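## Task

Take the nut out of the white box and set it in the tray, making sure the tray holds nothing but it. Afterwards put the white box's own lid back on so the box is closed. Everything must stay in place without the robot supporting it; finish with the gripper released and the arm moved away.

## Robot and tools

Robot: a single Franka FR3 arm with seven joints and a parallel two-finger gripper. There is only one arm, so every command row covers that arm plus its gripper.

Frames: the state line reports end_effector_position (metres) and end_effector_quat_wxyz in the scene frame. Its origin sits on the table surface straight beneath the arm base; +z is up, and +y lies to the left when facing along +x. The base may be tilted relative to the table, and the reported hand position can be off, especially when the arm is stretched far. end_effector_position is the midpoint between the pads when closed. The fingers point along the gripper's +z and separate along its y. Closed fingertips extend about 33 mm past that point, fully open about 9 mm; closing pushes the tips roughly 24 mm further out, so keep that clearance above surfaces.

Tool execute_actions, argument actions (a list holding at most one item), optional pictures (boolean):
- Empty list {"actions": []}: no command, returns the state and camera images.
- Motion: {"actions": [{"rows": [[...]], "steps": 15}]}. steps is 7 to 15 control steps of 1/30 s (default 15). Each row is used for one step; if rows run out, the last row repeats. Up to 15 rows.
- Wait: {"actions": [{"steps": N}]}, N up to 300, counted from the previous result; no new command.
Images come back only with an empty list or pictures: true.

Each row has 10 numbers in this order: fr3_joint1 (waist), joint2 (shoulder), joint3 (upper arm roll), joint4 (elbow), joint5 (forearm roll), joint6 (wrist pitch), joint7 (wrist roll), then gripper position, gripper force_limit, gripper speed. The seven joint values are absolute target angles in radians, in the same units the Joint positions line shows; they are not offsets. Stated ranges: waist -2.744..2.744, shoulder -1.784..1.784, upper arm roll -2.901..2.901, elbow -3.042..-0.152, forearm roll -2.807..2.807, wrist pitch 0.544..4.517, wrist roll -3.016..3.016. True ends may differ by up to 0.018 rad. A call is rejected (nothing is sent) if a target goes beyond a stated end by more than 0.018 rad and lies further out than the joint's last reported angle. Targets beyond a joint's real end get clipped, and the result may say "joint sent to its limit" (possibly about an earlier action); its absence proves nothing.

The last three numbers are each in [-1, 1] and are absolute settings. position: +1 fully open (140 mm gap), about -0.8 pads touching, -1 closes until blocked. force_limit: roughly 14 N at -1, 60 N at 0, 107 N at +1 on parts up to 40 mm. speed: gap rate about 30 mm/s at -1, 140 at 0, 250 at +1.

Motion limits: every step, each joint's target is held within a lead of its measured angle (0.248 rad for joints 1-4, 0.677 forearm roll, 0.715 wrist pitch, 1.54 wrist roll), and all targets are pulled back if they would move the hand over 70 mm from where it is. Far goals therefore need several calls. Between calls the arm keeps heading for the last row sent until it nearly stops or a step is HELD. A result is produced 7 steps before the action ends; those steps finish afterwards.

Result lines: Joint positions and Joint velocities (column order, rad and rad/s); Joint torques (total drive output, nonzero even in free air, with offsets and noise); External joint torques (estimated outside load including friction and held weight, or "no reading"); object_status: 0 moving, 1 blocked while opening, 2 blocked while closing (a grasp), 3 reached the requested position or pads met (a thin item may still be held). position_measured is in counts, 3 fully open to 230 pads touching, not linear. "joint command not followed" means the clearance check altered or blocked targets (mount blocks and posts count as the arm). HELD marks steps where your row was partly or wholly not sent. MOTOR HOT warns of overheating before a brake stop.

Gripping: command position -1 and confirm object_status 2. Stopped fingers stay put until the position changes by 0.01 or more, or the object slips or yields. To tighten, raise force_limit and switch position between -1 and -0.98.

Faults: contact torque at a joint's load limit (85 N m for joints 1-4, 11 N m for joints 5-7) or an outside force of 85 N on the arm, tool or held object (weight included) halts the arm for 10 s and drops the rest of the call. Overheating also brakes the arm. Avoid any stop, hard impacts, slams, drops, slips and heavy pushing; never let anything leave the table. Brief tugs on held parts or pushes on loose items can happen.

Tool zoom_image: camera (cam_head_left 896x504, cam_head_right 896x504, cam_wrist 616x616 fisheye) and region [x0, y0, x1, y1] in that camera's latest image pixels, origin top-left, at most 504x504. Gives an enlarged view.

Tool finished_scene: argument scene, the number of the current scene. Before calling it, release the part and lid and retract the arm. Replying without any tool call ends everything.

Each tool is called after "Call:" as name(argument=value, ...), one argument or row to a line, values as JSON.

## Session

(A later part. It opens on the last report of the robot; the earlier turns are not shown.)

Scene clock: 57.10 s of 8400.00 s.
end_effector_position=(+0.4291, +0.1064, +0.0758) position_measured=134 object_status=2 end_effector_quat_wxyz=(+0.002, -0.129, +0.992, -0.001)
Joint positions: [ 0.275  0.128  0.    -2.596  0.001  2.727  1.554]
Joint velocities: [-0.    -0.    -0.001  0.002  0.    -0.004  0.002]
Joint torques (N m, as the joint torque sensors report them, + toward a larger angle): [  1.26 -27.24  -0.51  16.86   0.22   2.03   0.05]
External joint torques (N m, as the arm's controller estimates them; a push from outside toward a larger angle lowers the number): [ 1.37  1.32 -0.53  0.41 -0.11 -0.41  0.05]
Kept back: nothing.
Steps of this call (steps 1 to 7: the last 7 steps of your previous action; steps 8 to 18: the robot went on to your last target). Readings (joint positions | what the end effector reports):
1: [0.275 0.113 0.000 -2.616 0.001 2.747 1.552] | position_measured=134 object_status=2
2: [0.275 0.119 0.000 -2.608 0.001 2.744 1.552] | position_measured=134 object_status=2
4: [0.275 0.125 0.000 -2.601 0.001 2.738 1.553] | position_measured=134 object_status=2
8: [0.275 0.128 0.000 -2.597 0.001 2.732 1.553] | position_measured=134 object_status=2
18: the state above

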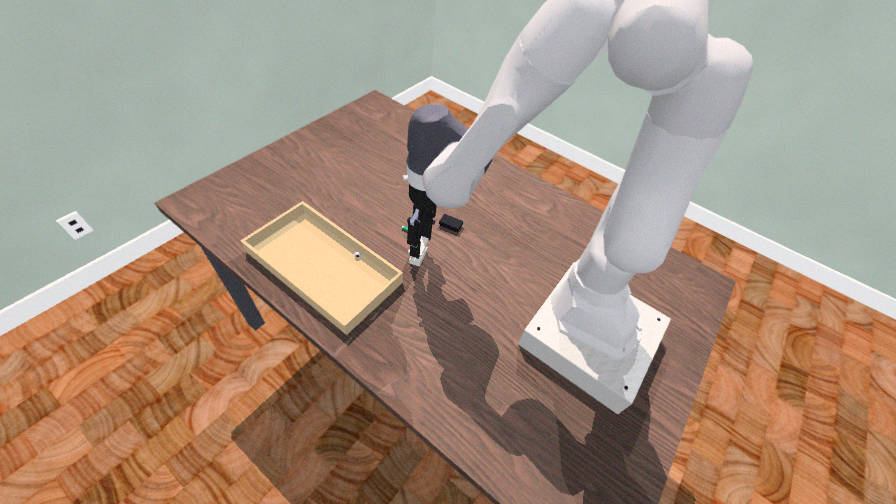

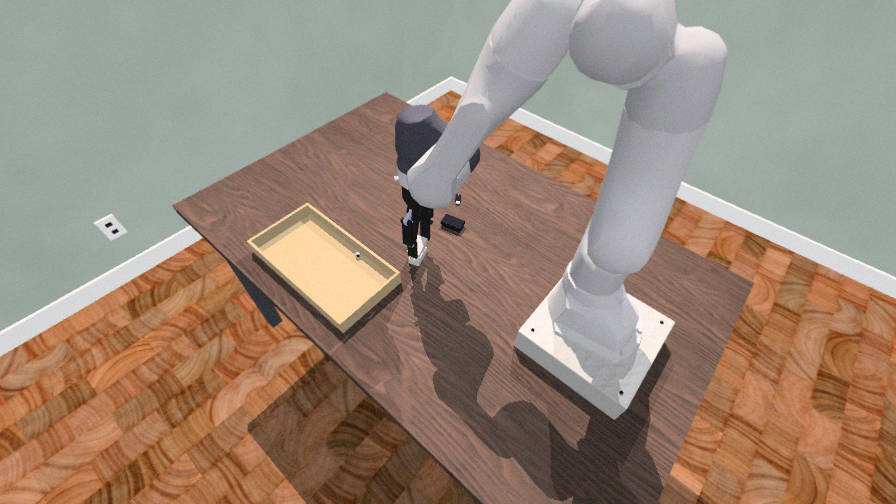

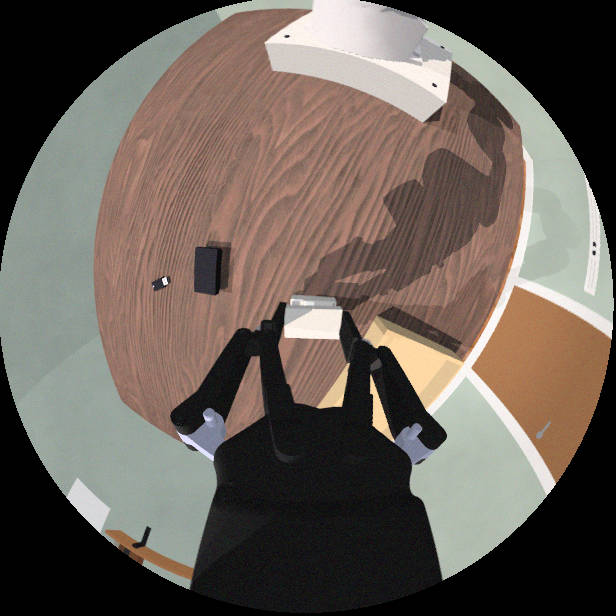

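Call:
execute_actions(
  actions=[
    {"rows":[[0.278,0.16,0,-2.592,0,2.752,1.558,-1,-0.3,-0.3],[0.278,0.16,0,-2.592,0,2.752,1.558,-1,-0.3,-0.3],[0.278,0.16,0,-2.592,0,2.752,1.558,-1,-0.3,-0.3],[0.278,0.195,0,-2.588,0,2.783,1.558,-1,-0.3,-0.3]]},
  ],
)

Call:
execute_actions(
  actions=[
    {"steps":15},
  ],
  pictures=true,
)

Call:
zoom_image(
  camera="cam_head_left",
  region=[390, 220, 450, 280],
)

Call:
zoom_image(
  camera="cam_wrist",
  region=[260, 280, 370, 390],
)

Scene clock: 57.80 s of 8400.00 s.
end_effector_position=(+0.4234, +0.1049, +0.0537) position_measured=134 object_status=2 end_effector_quat_wxyz=(-0.008, -0.129, +0.992, -0.002)
Joint positions: [ 0.275  0.19   0.    -2.59   0.001  2.763  1.555]
Joint velocities: [-0.     0.095  0.001  0.     0.001  0.093 -0.   ]
Joint torques (N m, as the joint torque sensors report them, + toward a larger angle): [  2.35 -30.26  -0.46  16.43   0.1    3.03   0.11]
External joint torques (N m, as the arm's controller estimates them; a push from outside toward a larger angle lowers the number): [ 2.42  2.02 -0.58 -0.58 -0.19  0.38  0.11]
Steps of this call (steps 1 to 13: the robot went on to your last target; steps 14 to 21: the first 8 steps of this action). Readings (joint positions | what the end effector reports):
14: [0.275 0.132 0.000 -2.595 0.001 2.730 1.555] | position_measured=134 object_status=2
15: [0.275 0.140 0.000 -2.593 0.001 2.734 1.555] | position_measured=134 object_status=2
17: [0.275 0.157 0.000 -2.592 0.001 2.744 1.555] | position_measured=134 object_status=2
21: the state above

Scene clock: 58.30 s of 8400.00 s.
end_effector_position=(+0.4274, +0.1059, +0.0536) position_measured=134 object_status=2 end_effector_quat_wxyz=(-0.001, -0.129, +0.992, -0.001)
Joint positions: [ 0.275  0.194  0.    -2.59   0.001  2.78   1.555]
Joint velocities: [-0.001 -0.     0.001 -0.001  0.001  0.007  0.   ]
Joint torques (N m, as the joint torque sensors report them, + toward a larger angle): [  1.93 -28.23  -0.71  15.03   0.11   2.93   0.05]
External joint torques (N m, as the arm's controller estimates them; a push from outside toward a larger angle lowers the number): [ 2.01  1.32 -0.82 -0.26 -0.18  0.53  0.05]
Kept back: nothing.
Steps of this call (steps 1 to 7: the last 7 steps of your previous action; steps 8 to 15: the robot went on to your last target). Readings (joint positions | what the end effector reports):
1: [0.275 0.192 0.000 -2.590 0.001 2.766 1.555] | position_measured=134 object_status=2
2: [0.275 0.193 0.000 -2.590 0.001 2.768 1.555] | position_measured=134 object_status=2
4: [0.275 0.194 0.000 -2.590 0.001 2.772 1.555] | position_measured=134 object_status=2
8: [0.275 0.194 0.000 -2.590 0.001 2.777 1.555] | position_measured=134 object_status=2
15: the state above

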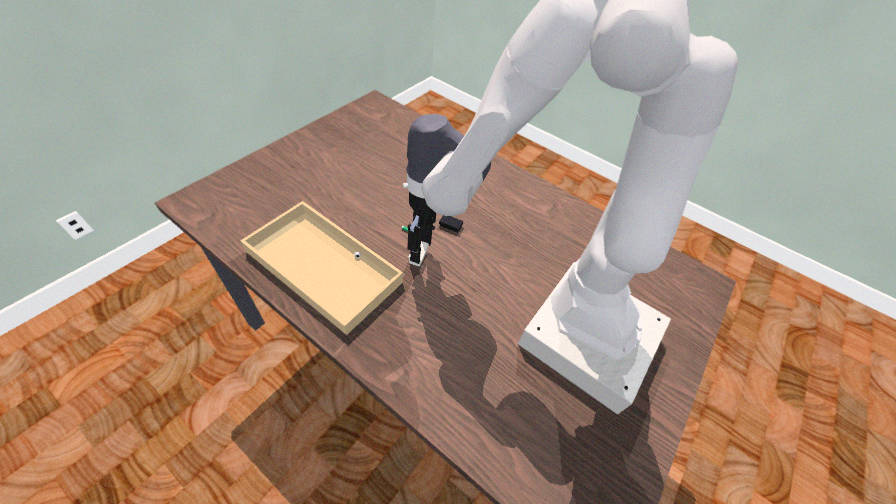

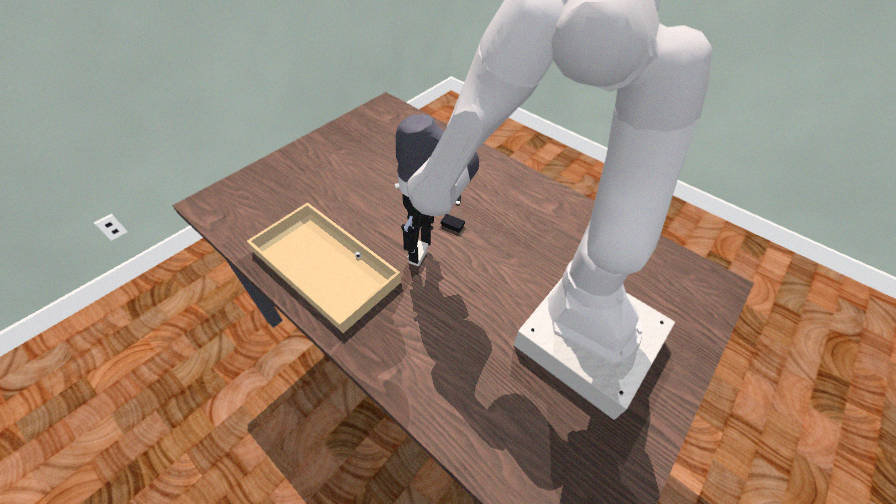

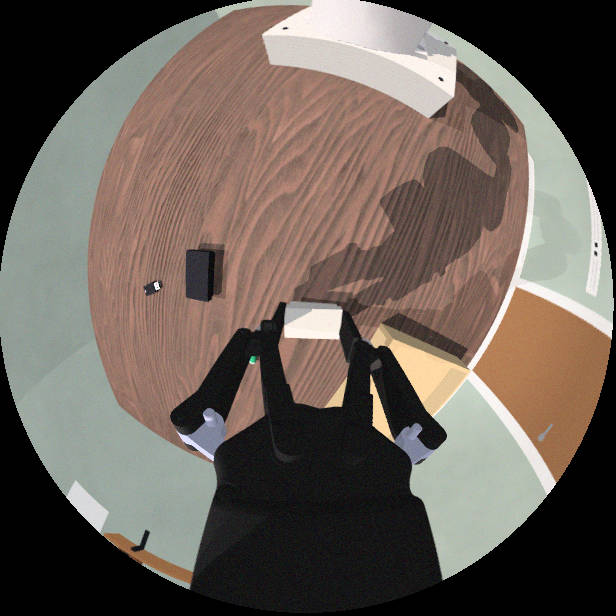

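Region (390, 220, 450, 280) of cam_head_left's 896x504 image, scaled by 8.400, with more detail than that image has.

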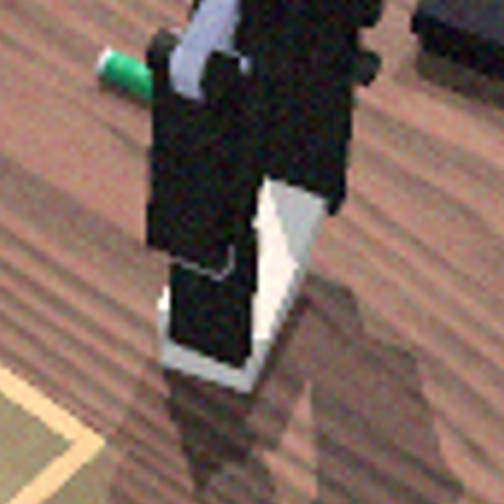

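Region (260, 280, 370, 390) of cam_wrist's 616x616 image, scaled by 4.582, with more detail than that image has.

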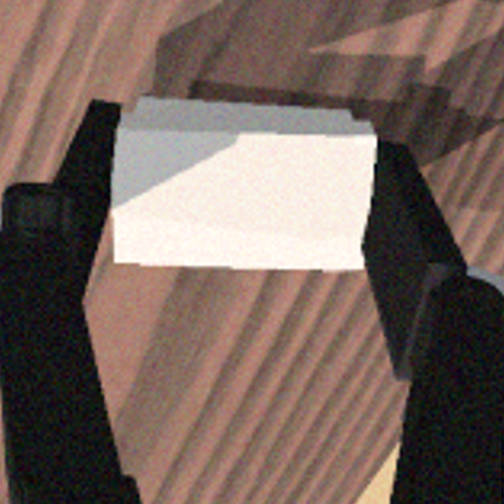

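Call:
execute_actions(
  actions=[
    {"rows":[[0.278,0.198,0,-2.581,0,2.779,1.558,-1,-0.3,-0.3],[0.278,0.198,0,-2.581,0,2.779,1.558,-1,-0.3,-0.3],[0.278,0.198,0,-2.581,0,2.779,1.558,-1,-0.3,-0.3],[0.278,0.198,0,-2.581,0,2.779,1.558,-1,-0.3,-0.3],[0.278,0.21,0,-2.579,0,2.789,1.558,-1,-0.3,-0.3],[0.278,0.21,0,-2.579,0,2.789,1.558,-1,-0.3,-0.3],[0.278,0.21,0,-2.579,0,2.789,1.558,-1,-0.3,-0.3],[0.278,0.222,0,-2.5775,0,2.8,1.558,-1,-0.3,-0.3]]},
  ],
)

Call:
execute_actions(
  actions=[
    {"steps":15},
  ],
  pictures=true,
)

Call:
zoom_image(
  camera="cam_head_left",
  region=[390, 220, 450, 280],
)

Call:
zoom_image(
  camera="cam_wrist",
  region=[260, 280, 370, 390],
)

Scene clock: 59.27 s of 8400.00 s.
end_effector_position=(+0.4303, +0.1067, +0.0508) position_measured=134 object_status=2 end_effector_quat_wxyz=(-0.001, -0.129, +0.992, -0.001)
Joint positions: [ 0.275  0.207  0.    -2.581  0.001  2.786  1.555]
Joint velocities: [ 0.     0.135  0.     0.036  0.001  0.087 -0.001]
Joint torques (N m, as the joint torque sensors report them, + toward a larger angle): [  2.21 -26.43   0.69  14.98   0.09   2.44   0.07]
External joint torques (N m, as the arm's controller estimates them; a push from outside toward a larger angle lowers the number): [ 2.37  2.68  0.61  0.32 -0.22  0.28  0.07]
Steps of this call (steps 1 to 15: the robot went on to your last target; steps 16 to 21: nothing new was sent; steps 22 to 29: the first 8 steps of this action). Readings (joint positions | what the end effector reports):
22: [0.275 0.194 0.000 -2.589 0.001 2.780 1.555] | position_measured=134 object_status=2
23: [0.275 0.195 0.000 -2.587 0.001 2.780 1.555] | position_measured=134 object_status=2
25: [0.275 0.196 0.000 -2.585 0.001 2.780 1.555] | position_measured=134 object_status=2
29: the state above

Scene clock: 59.77 s of 8400.00 s.
end_effector_position=(+0.4344, +0.1074, +0.0505) position_measured=134 object_status=2 end_effector_quat_wxyz=(+0.004, -0.128, +0.992, -0.001)
Joint positions: [ 0.275  0.213 -0.    -2.577  0.001  2.797  1.556]
Joint velocities: [ 0.001  0.    -0.001 -0.001  0.     0.003  0.002]
Joint torques (N m, as the joint torque sensors report them, + toward a larger angle): [  1.85 -23.73  -0.83  14.     0.13   2.82   0.  ]
External joint torques (N m, as the arm's controller estimates them; a push from outside toward a larger angle lowers the number): [ 1.87  6.43 -1.01 -1.23 -0.15  0.39  0.  ]
Kept back: nothing.
Steps of this call (steps 1 to 7: the last 7 steps of your previous action; steps 8 to 15: the robot went on to your last target). Readings (joint positions | what the end effector reports):
1: [0.275 0.210 -0.000 -2.580 0.001 2.788 1.555] | position_measured=134 object_status=2
2: [0.275 0.211 -0.000 -2.579 0.001 2.790 1.555] | position_measured=134 object_status=2
4: [0.275 0.212 -0.000 -2.577 0.001 2.792 1.555] | position_measured=134 object_status=2
8: [0.275 0.213 -0.000 -2.577 0.001 2.795 1.556] | position_measured=134 object_status=2
15: the state above

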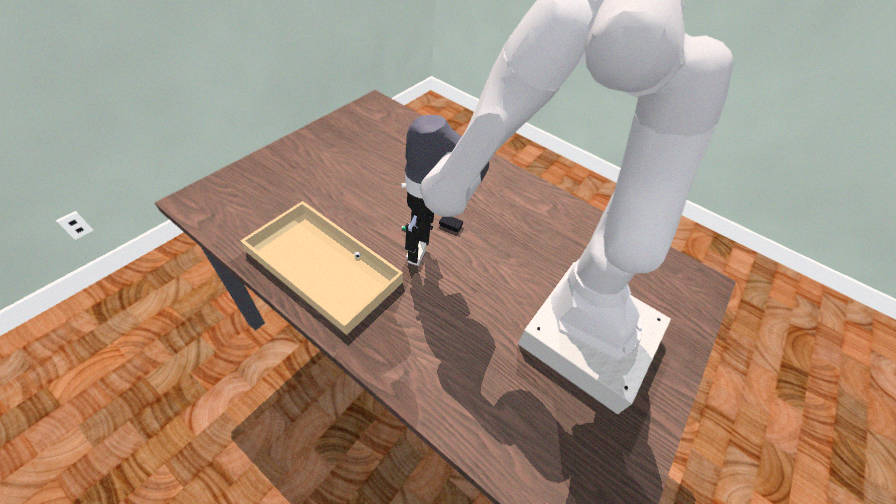

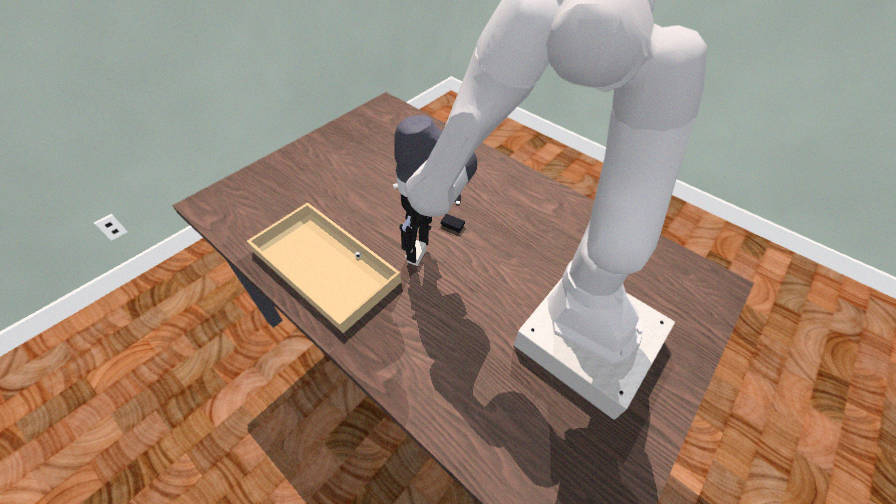

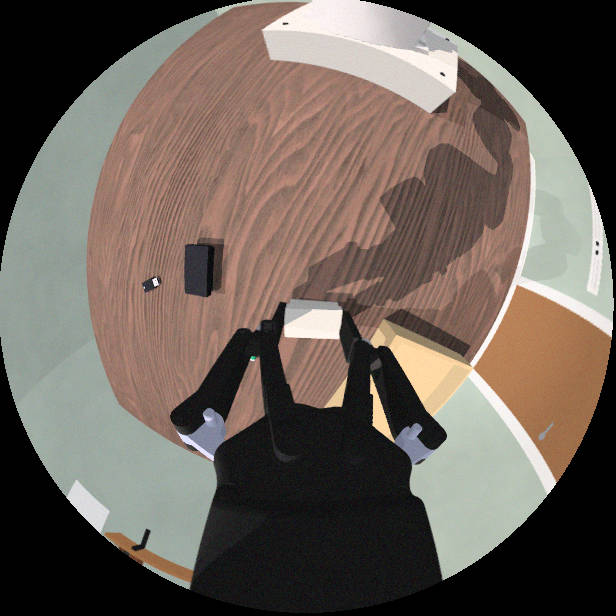

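Region (390, 220, 450, 280) of cam_head_left's 896x504 image, scaled by 8.400, with more detail than that image has.

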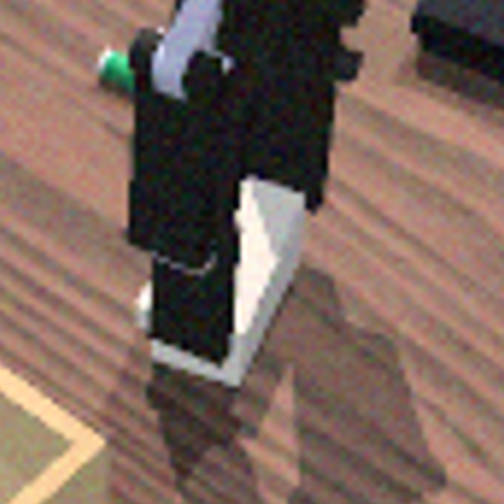

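Region (260, 280, 370, 390) of cam_wrist's 616x616 image, scaled by 4.582, with more detail than that image has.

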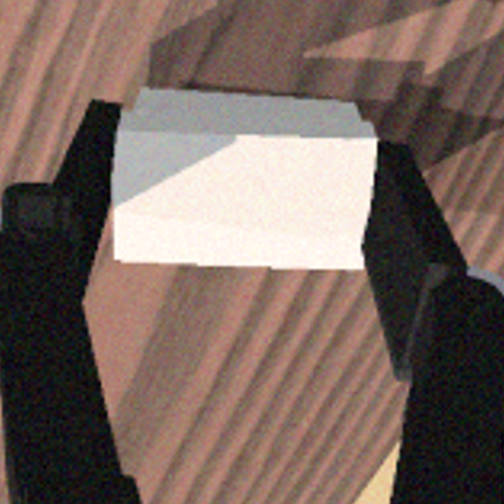

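Call:
execute_actions(
  actions=[
    {"rows":[[0.278,0.192,0,-2.58,0,2.785,1.558,-1,-0.3,-0.3],[0.278,0.192,0,-2.58,0,2.785,1.558,-1,-0.3,-0.3],[0.278,0.192,0,-2.58,0,2.785,1.558,-1,-0.3,-0.3],[0.278,0.192,0,-2.58,0,2.785,1.558,-1,-0.3,-0.3],[0.278,0.192,0,-2.58,0,2.785,1.558,-1,-0.3,-0.3],[0.278,0.1838,0,-2.599,0,2.780,1.558,-1,-0.3,-0.3]]},
  ],
)

Call:
execute_actions(
  actions=[
    {"steps":20},
  ],
  pictures=true,
)

Call:
zoom_image(
  camera="cam_wrist",
  region=[260, 280, 370, 390],
)

Call:
zoom_image(
  camera="cam_head_right",
  region=[390, 220, 450, 280],
)

Scene clock: 60.90 s of 8400.00 s.
end_effector_position=(+0.4321, +0.1068, +0.0570) position_measured=134 object_status=2 end_effector_quat_wxyz=(+0.006, -0.128, +0.992, -0.001)
Joint positions: [ 0.276  0.188 -0.    -2.59   0.001  2.788  1.556]
Joint velocities: [-0.    -0.034  0.001 -0.096 -0.    -0.039  0.001]
Joint torques (N m, as the joint torque sensors report them, + toward a larger angle): [  1.98 -29.67  -0.39  13.51   0.17   2.26  -0.04]
External joint torques (N m, as the arm's controller estimates them; a push from outside toward a larger angle lowers the number): [ 2.08 -0.53 -0.47 -2.66 -0.15 -0.29 -0.04]
Steps of this call (steps 1 to 15: the robot went on to your last target; steps 16 to 26: nothing new was sent; steps 27 to 34: the first 8 steps of this action). Readings (joint positions | what the end effector reports):
27: [0.276 0.210 -0.000 -2.578 0.001 2.796 1.556] | position_measured=134 object_status=2
28: [0.276 0.205 -0.000 -2.578 0.001 2.794 1.556] | position_measured=134 object_status=2
30: [0.276 0.197 -0.000 -2.578 0.001 2.792 1.556] | position_measured=134 object_status=2
34: the state above

Scene clock: 61.57 s of 8400.00 s.
end_effector_position=(+0.4267, +0.1055, +0.0553) position_measured=134 object_status=2 end_effector_quat_wxyz=(+0.001, -0.128, +0.992, -0.001)
Joint positions: [ 0.276  0.185 -0.    -2.597  0.001  2.783  1.556]
Joint velocities: [-0.     0.     0.001  0.     0.    -0.    -0.002]
Joint torques (N m, as the joint torque sensors report them, + toward a larger angle): [  2.12 -30.53  -0.07  13.51   0.18   2.15   0.1 ]
External joint torques (N m, as the arm's controller estimates them; a push from outside toward a larger angle lowers the number): [ 2.24 -1.16 -0.13 -1.88 -0.11 -0.27  0.1 ]
Kept back: nothing.
Steps of this call (steps 1 to 7: the last 7 steps of your previous action; steps 8 to 15: the robot went on to your last target; steps 16 to 20: nothing new was sent). Readings (joint positions | what the end effector reports):
1: [0.276 0.187 -0.000 -2.593 0.001 2.787 1.556] | position_measured=134 object_status=2
2: [0.276 0.187 -0.000 -2.594 0.001 2.786 1.556] | position_measured=134 object_status=2
4: [0.276 0.186 -0.000 -2.596 0.001 2.785 1.556] | position_measured=134 object_status=2
8: [0.276 0.186 -0.000 -2.597 0.001 2.783 1.556] | position_measured=134 object_status=2
20: the state above
The arm was judged still, so your last target was given up. Only a new action makes it travel on or press farther. Fingers that are still opening or closing keep moving.

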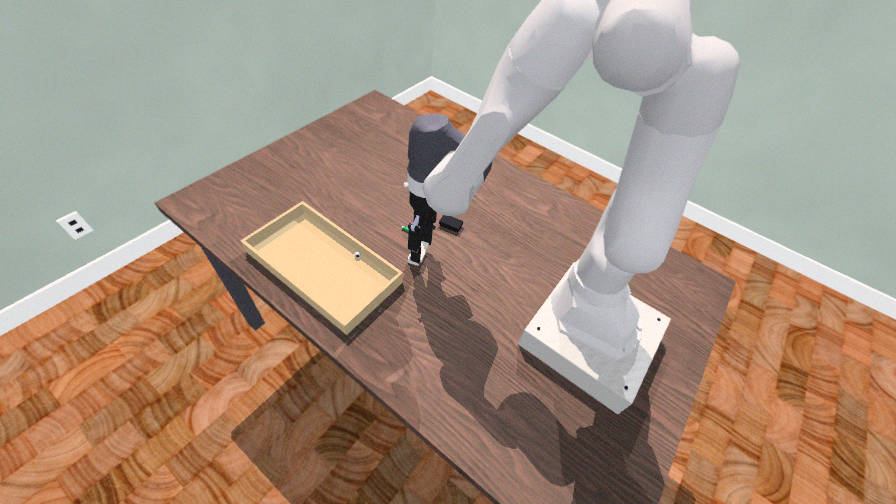

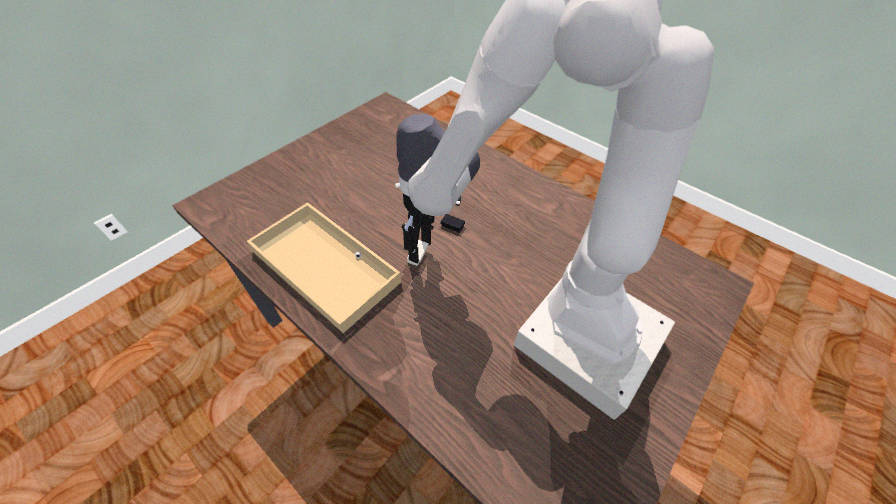

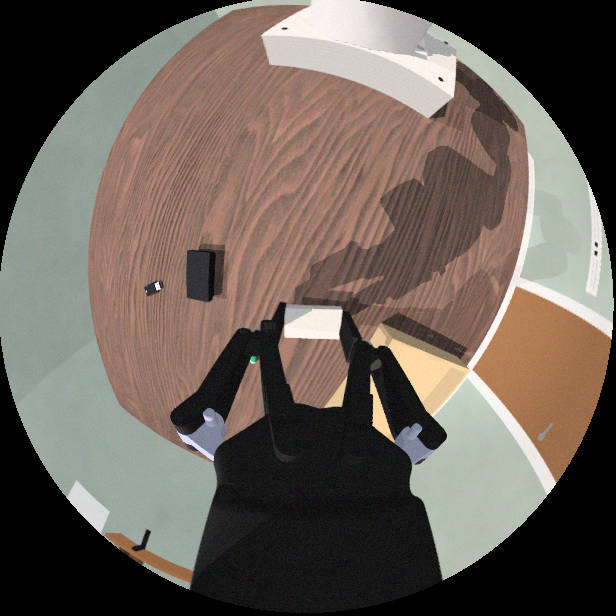

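Region (260, 280, 370, 390) of cam_wrist's 616x616 image, scaled by 4.582, with more detail than that image has.

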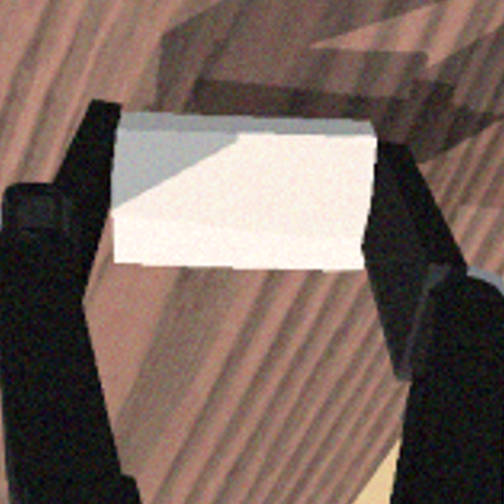

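Region (390, 220, 450, 280) of cam_head_right's 896x504 image, scaled by 8.400, with more detail than that image has.

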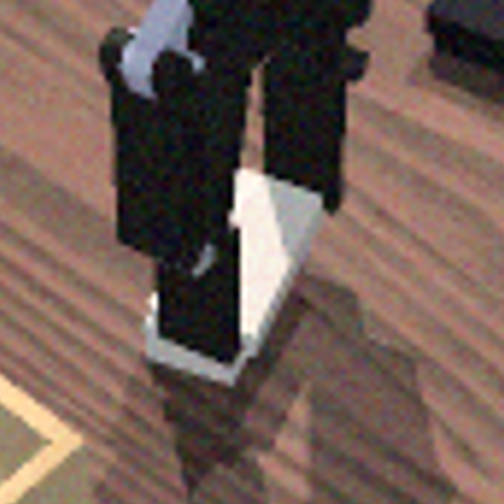

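Call:
execute_actions(
  actions=[
    {"rows":[[0.278,0.193,0,-2.598,0,2.786,1.558,-1,-0.3,-0.3],[0.278,0.193,0,-2.598,0,2.786,1.558,-1,-0.3,-0.3],[0.278,0.193,0,-2.598,0,2.786,1.558,-1,-0.3,-0.3],[0.278,0.202,0,-2.597,0,2.794,1.558,-1,-0.3,-0.3],[0.278,0.202,0,-2.597,0,2.794,1.558,-1,-0.3,-0.3],[0.278,0.202,0,-2.597,0,2.794,1.558,-1,-0.3,-0.3],[0.278,0.2114,0,-2.596,0,2.803,1.558,-1,-0.3,-0.3]]},
  ],
)

Call:
execute_actions(
  actions=[
    {"steps":15},
  ],
  pictures=true,
)

Call:
zoom_image(
  camera="cam_wrist",
  region=[260, 280, 370, 390],
)

Call:
zoom_image(
  camera="cam_head_right",
  region=[390, 220, 450, 280],
)

Scene clock: 62.53 s of 8400.00 s.
end_effector_position=(+0.4247, +0.1052, +0.0498) position_measured=134 object_status=2 end_effector_quat_wxyz=(-0.002, -0.128, +0.992, -0.002)
Joint positions: [ 0.276  0.2   -0.    -2.596  0.001  2.791  1.556]
Joint velocities: [ 0.006  0.033  0.004  0.005  0.001  0.05  -0.   ]
Joint torques (N m, as the joint torque sensors report them, + toward a larger angle): [  1.99 -24.59  -0.54  14.26   0.04   3.08   0.02]
External joint torques (N m, as the arm's controller estimates them; a push from outside toward a larger angle lowers the number): [ 1.99  5.83 -0.77 -1.35 -0.22  0.47  0.02]
Steps of this call (steps 1 to 21: nothing new was sent; steps 22 to 29: the first 8 steps of this action). Readings (joint positions | what the end effector reports):
22: [0.276 0.186 -0.000 -2.597 0.001 2.783 1.556] | position_measured=134 object_status=2
23: [0.276 0.188 -0.000 -2.597 0.001 2.783 1.556] | position_measured=134 object_status=2
25: [0.276 0.191 -0.000 -2.597 0.001 2.784 1.556] | position_measured=134 object_status=2
29: the state above

Scene clock: 63.03 s of 8400.00 s.
end_effector_position=(+0.4273, +0.1059, +0.0499) position_measured=134 object_status=2 end_effector_quat_wxyz=(+0.002, -0.128, +0.992, -0.001)
Joint positions: [ 0.276  0.203 -0.    -2.595  0.001  2.8    1.556]
Joint velocities: [ 0.    -0.    -0.001  0.001  0.001 -0.    -0.   ]
Joint torques (N m, as the joint torque sensors report them, + toward a larger angle): [  1.38 -23.42  -0.59  13.55   0.13   2.91   0.05]
External joint torques (N m, as the arm's controller estimates them; a push from outside toward a larger angle lowers the number): [ 1.57  6.25 -0.6  -1.58 -0.17  0.48  0.05]
Kept back: nothing.
Steps of this call (steps 1 to 7: the last 7 steps of your previous action; steps 8 to 15: the robot went on to your last target). Readings (joint positions | what the end effector reports):
1: [0.276 0.201 -0.000 -2.596 0.001 2.793 1.556] | position_measured=134 object_status=2
2: [0.276 0.201 -0.000 -2.596 0.001 2.794 1.556] | position_measured=134 object_status=2
4: [0.276 0.202 -0.000 -2.596 0.001 2.797 1.556] | position_measured=134 object_status=2
8: [0.276 0.202 -0.000 -2.595 0.001 2.799 1.556] | position_measured=134 object_status=2
15: the state above
The arm was judged still, so your last target was given up. Only a new action makes it travel on or press farther. Fingers that are still opening or closing keep moving.

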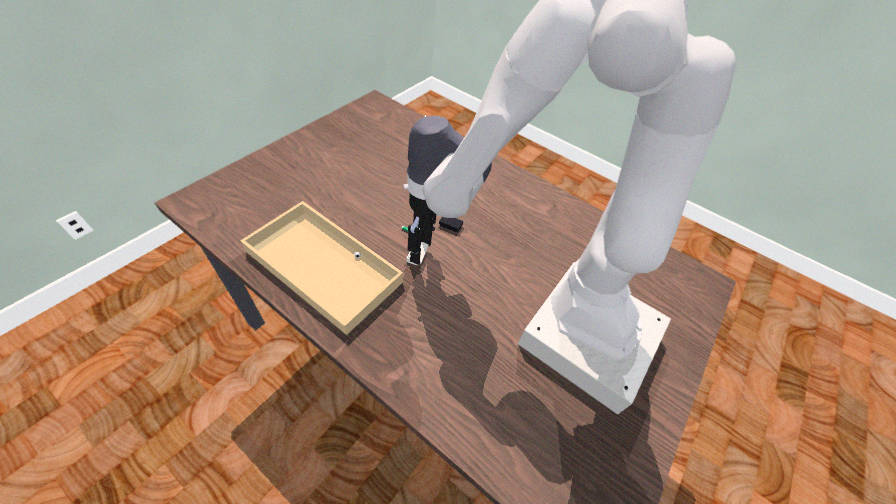

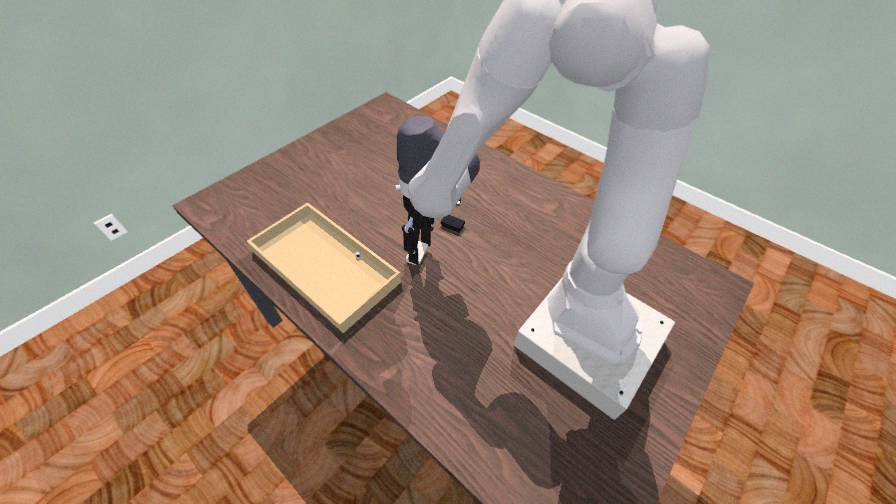

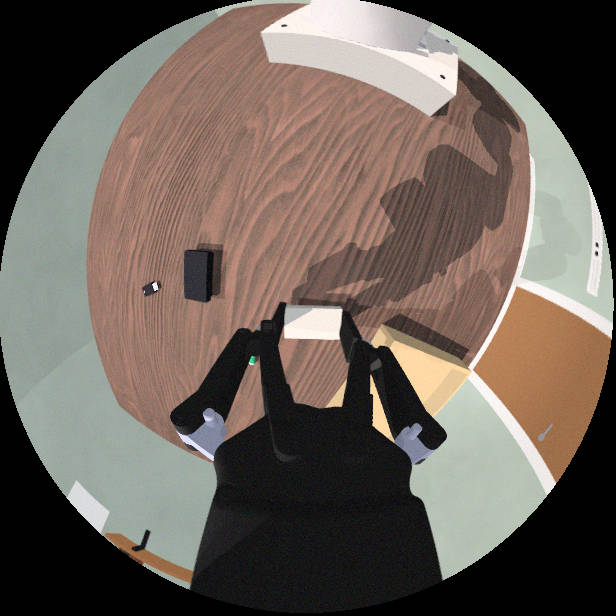

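Region (260, 280, 370, 390) of cam_wrist's 616x616 image, scaled by 4.582, with more detail than that image has.

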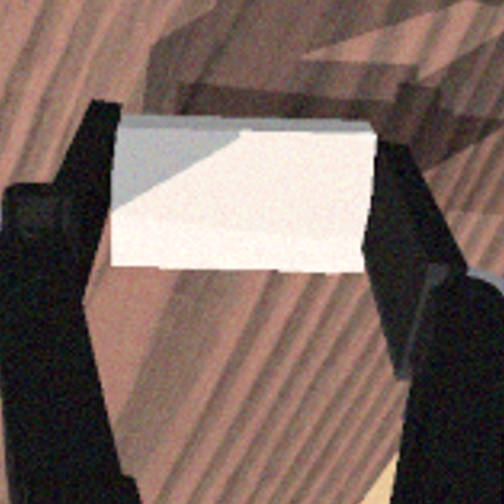

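Region (390, 220, 450, 280) of cam_head_right's 896x504 image, scaled by 8.400, with more detail than that image has.

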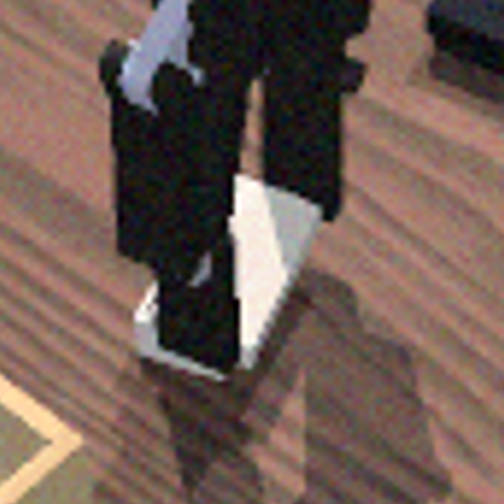

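Call:
execute_actions(
  actions=[
    {"rows":[[0.278,0.178,0,-2.599,0,2.78,1.558,-1,-0.3,-0.3],[0.278,0.178,0,-2.599,0,2.78,1.558,-1,-0.3,-0.3],[0.278,0.178,0,-2.599,0,2.78,1.558,-1,-0.3,-0.3],[0.278,0.178,0,-2.599,0,2.78,1.558,-1,-0.3,-0.3],[0.278,0.178,0,-2.599,0,2.78,1.558,-1,-0.3,-0.3],[0.278,0.178,0,-2.599,0,2.78,1.558,-1,-0.3,-0.3],[0.278,0.178,0,-2.599,0,2.78,1.558,-1,-0.3,-0.3],[0.278,0.186,0,-2.581,0,2.770,1.558,-1,-0.3,-0.3],[0.278,0.186,0,-2.581,0,2.770,1.558,-1,-0.3,-0.3],[0.278,0.186,0,-2.581,0,2.770,1.558,-1,-0.3,-0.3],[0.278,0.186,0,-2.581,0,2.770,1.558,-1,-0.3,-0.3],[0.278,0.193,0,-2.581,0,2.774,1.558,-1,-0.3,-0.3]]},
  ],
)

Call:
execute_actions(
  actions=[
    {"steps":18},
  ],
  pictures=true,
)

Call:
zoom_image(
  camera="cam_wrist",
  region=[260, 280, 370, 390],
)

Call:
zoom_image(
  camera="cam_head_right",
  region=[390, 220, 450, 280],
)

Scene clock: 64.40 s of 8400.00 s.
end_effector_position=(+0.4304, +0.1067, +0.0582) position_measured=134 object_status=2 end_effector_quat_wxyz=(+0.005, -0.128, +0.992, -0.001)
Joint positions: [ 0.276  0.181 -0.    -2.595  0.001  2.785  1.556]
Joint velocities: [ 0.     0.059 -0.     0.125  0.    -0.084  0.001]
Joint torques (N m, as the joint torque sensors report them, + toward a larger angle): [  1.72 -28.75  -0.97  15.86   0.08   2.31  -0.02]
External joint torques (N m, as the arm's controller estimates them; a push from outside toward a larger angle lowers the number): [ 1.88  0.78 -0.97 -0.97 -0.28 -0.36 -0.01]
Steps of this call (steps 1 to 33: nothing new was sent; steps 34 to 41: the first 8 steps of this action). Readings (joint positions | what the end effector reports):
34: [0.276 0.199 -0.000 -2.596 0.001 2.798 1.556] | position_measured=134 object_status=2
35: [0.276 0.193 -0.000 -2.597 0.001 2.795 1.556] | position_measured=134 object_status=2
37: [0.276 0.184 -0.000 -2.597 0.001 2.791 1.556] | position_measured=134 object_status=2
41: the state above

Scene clock: 65.00 s of 8400.00 s.
end_effector_position=(+0.4315, +0.1070, +0.0563) position_measured=134 object_status=2 end_effector_quat_wxyz=(+0.002, -0.128, +0.992, -0.001)
Joint positions: [ 0.276  0.191 -0.    -2.583  0.001  2.777  1.556]
Joint velocities: [-0.001 -0.001  0.001  0.    -0.    -0.001  0.001]
Joint torques (N m, as the joint torque sensors report them, + toward a larger angle): [  1.35 -28.22   0.11  15.88   0.12   2.15   0.05]
External joint torques (N m, as the arm's controller estimates them; a push from outside toward a larger angle lowers the number): [ 1.39  1.56 -0.03  0.28 -0.18 -0.29  0.05]
Kept back: nothing.
Steps of this call (steps 1 to 7: the last 7 steps of your previous action; steps 8 to 18: the robot went on to your last target). Readings (joint positions | what the end effector reports):
1: [0.276 0.182 -0.000 -2.591 0.001 2.783 1.556] | position_measured=134 object_status=2
2: [0.276 0.183 -0.000 -2.588 0.001 2.781 1.556] | position_measured=134 object_status=2
4: [0.276 0.185 -0.000 -2.585 0.001 2.779 1.556] | position_measured=134 object_status=2
8: [0.276 0.190 -0.000 -2.583 0.001 2.778 1.556] | position_measured=134 object_status=2
18: the state above

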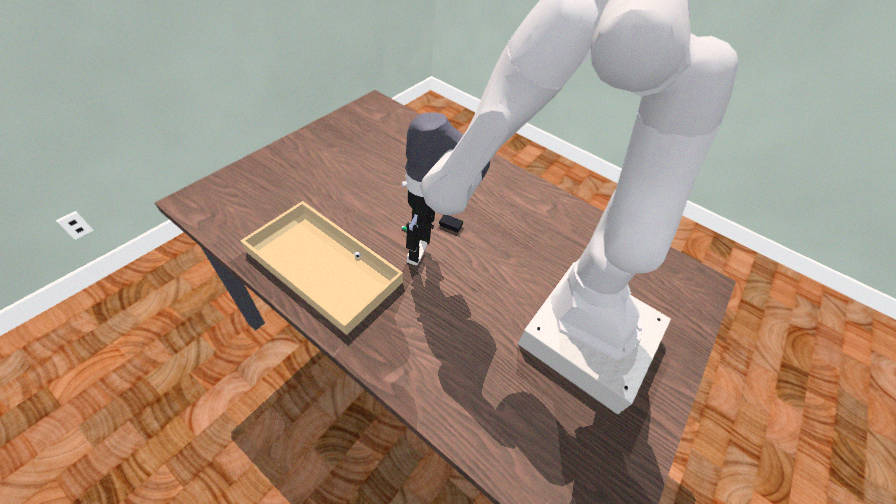

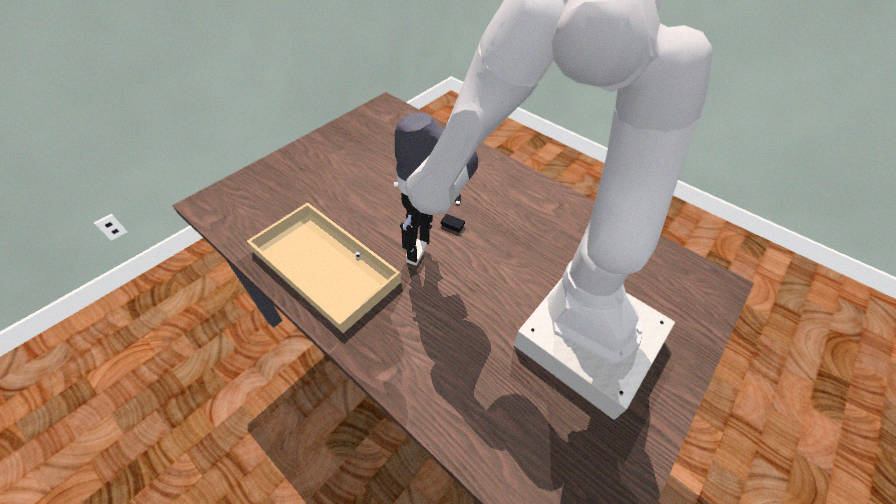

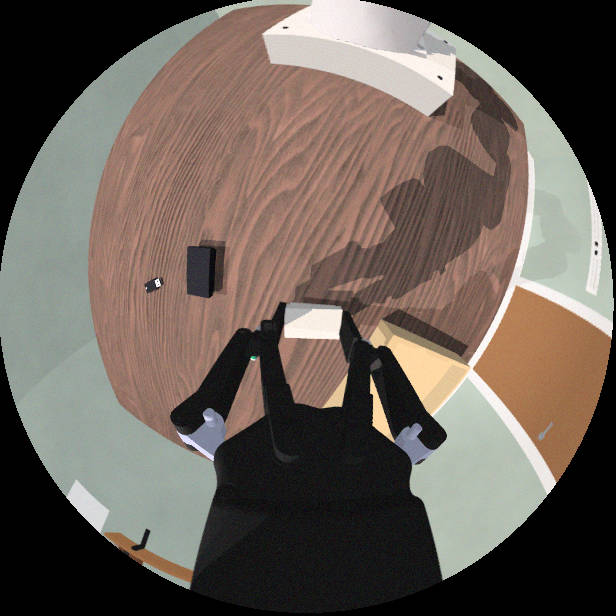

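Region (260, 280, 370, 390) of cam_wrist's 616x616 image, scaled by 4.582, with more detail than that image has.

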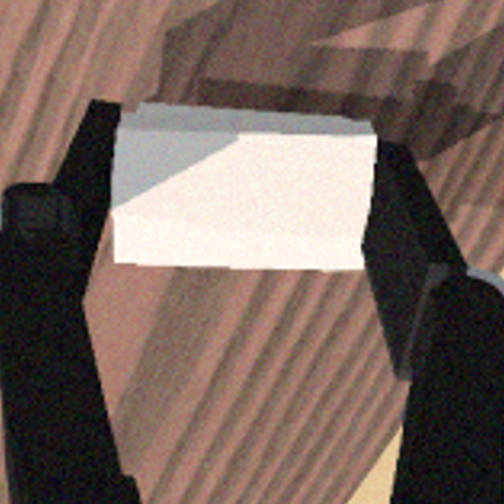

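Region (390, 220, 450, 280) of cam_head_right's 896x504 image, scaled by 8.400, with more detail than that image has.

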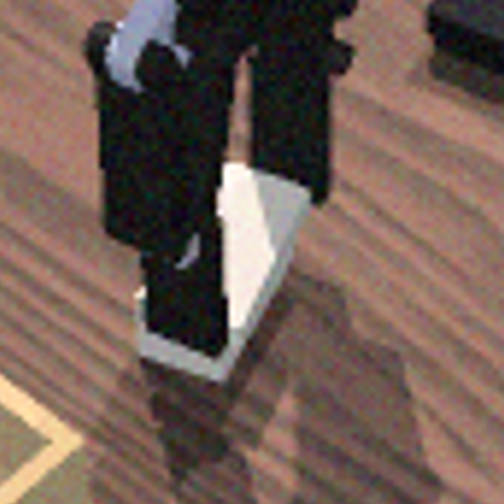

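Call:
execute_actions(
  actions=[
    {"rows":[[0.278,0.1965,0,-2.5745,0,2.771,1.595,-1,-0.3,-0.3]]},
  ],
)

Call:
execute_actions(
  actions=[
    {"steps":15},
  ],
  pictures=true,
)

Call:
zoom_image(
  camera="cam_wrist",
  region=[260, 280, 370, 390],
)

Scene clock: 65.87 s of 8400.00 s.
end_effector_position=(+0.4336, +0.1075, +0.0566) position_measured=134 object_status=2 end_effector_quat_wxyz=(+0.002, -0.118, +0.993, -0.001)
Joint positions: [ 0.276  0.195 -0.    -2.577  0.001  2.774  1.577]
Joint velocities: [-0.001  0.003 -0.     0.003  0.001 -0.004  0.05 ]
Joint torques (N m, as the joint torque sensors report them, + toward a larger angle): [  2.26 -29.06  -0.29  15.31   0.12   2.05   0.14]
External joint torques (N m, as the arm's controller estimates them; a push from outside toward a larger angle lowers the number): [ 2.38  0.71 -0.35 -0.21 -0.18 -0.36  0.14]
Steps of this call (steps 1 to 15: the robot went on to your last target; steps 16 to 18: nothing new was sent; steps 19 to 26: the first 8 steps of this action). Readings (joint positions | what the end effector reports):
19: [0.276 0.192 -0.000 -2.582 0.001 2.776 1.559] | position_measured=134 object_status=2
20: [0.276 0.193 -0.000 -2.580 0.001 2.775 1.562] | position_measured=134 object_status=2
22: [0.276 0.194 -0.000 -2.578 0.001 2.775 1.568] | position_measured=134 object_status=2
26: the state above

Scene clock: 66.37 s of 8400.00 s.
end_effector_position=(+0.4335, +0.1075, +0.0565) position_measured=134 object_status=2 end_effector_quat_wxyz=(+0.002, -0.112, +0.994, -0.001)
Joint positions: [ 0.276  0.195 -0.    -2.577  0.001  2.773  1.589]
Joint velocities: [-0.    -0.001  0.001 -0.001  0.002 -0.001  0.009]
Joint torques (N m, as the joint torque sensors report them, + toward a larger angle): [  2.01 -28.17  -0.31  16.2    0.16   2.22   0.02]
External joint torques (N m, as the arm's controller estimates them; a push from outside toward a larger angle lowers the number): [ 2.13  1.68 -0.39  0.63 -0.15 -0.2   0.02]
Kept back: nothing.
Steps of this call (steps 1 to 7: the last 7 steps of your previous action; steps 8 to 15: the robot went on to your last target). Readings (joint positions | what the end effector reports):
1: [0.276 0.195 -0.000 -2.577 0.001 2.774 1.578] | position_measured=134 object_status=2
2: [0.276 0.195 -0.000 -2.577 0.001 2.774 1.580] | position_measured=134 object_status=2
4: [0.276 0.195 -0.000 -2.577 0.001 2.774 1.582] | position_measured=134 object_status=2
8: [0.276 0.195 -0.000 -2.577 0.001 2.774 1.585] | position_measured=134 object_status=2
15: the state above

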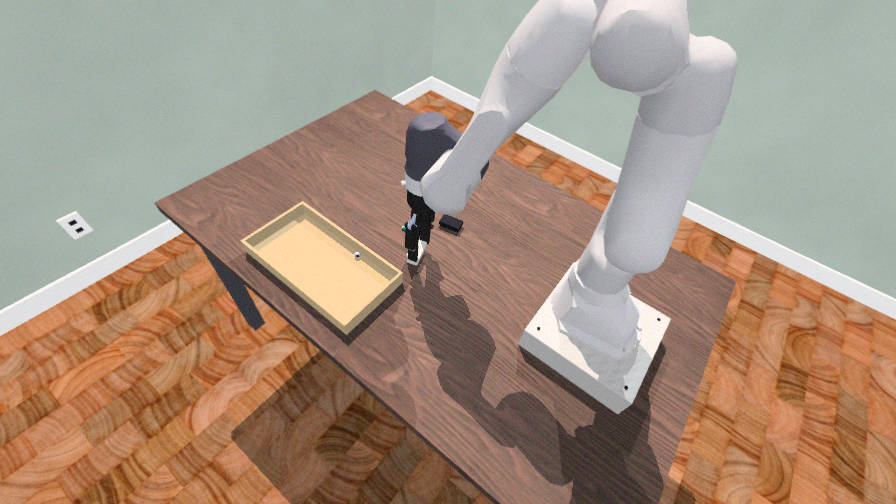

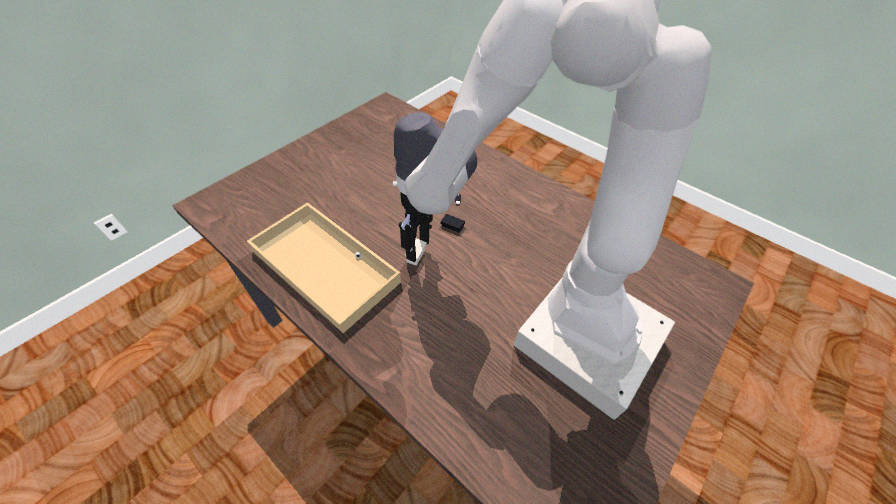

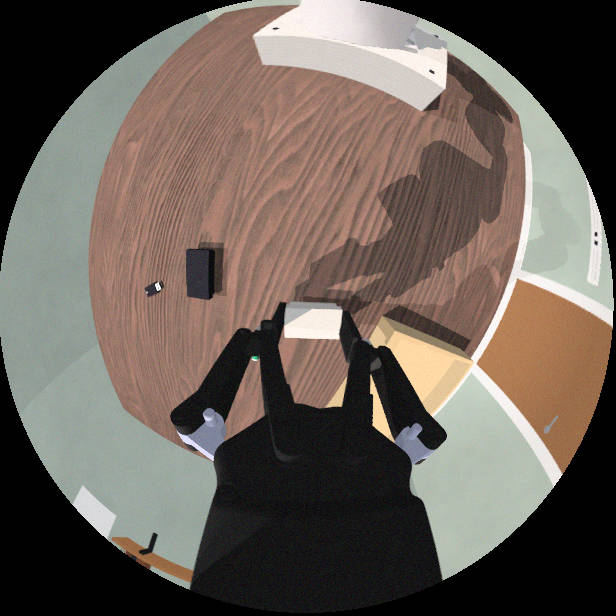

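Region (260, 280, 370, 390) of cam_wrist's 616x616 image, scaled by 4.582, with more detail than that image has.

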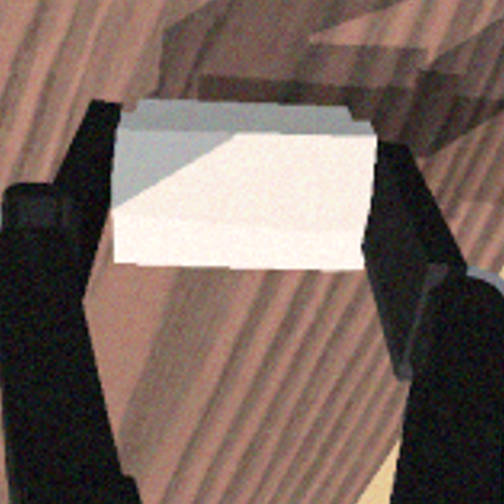

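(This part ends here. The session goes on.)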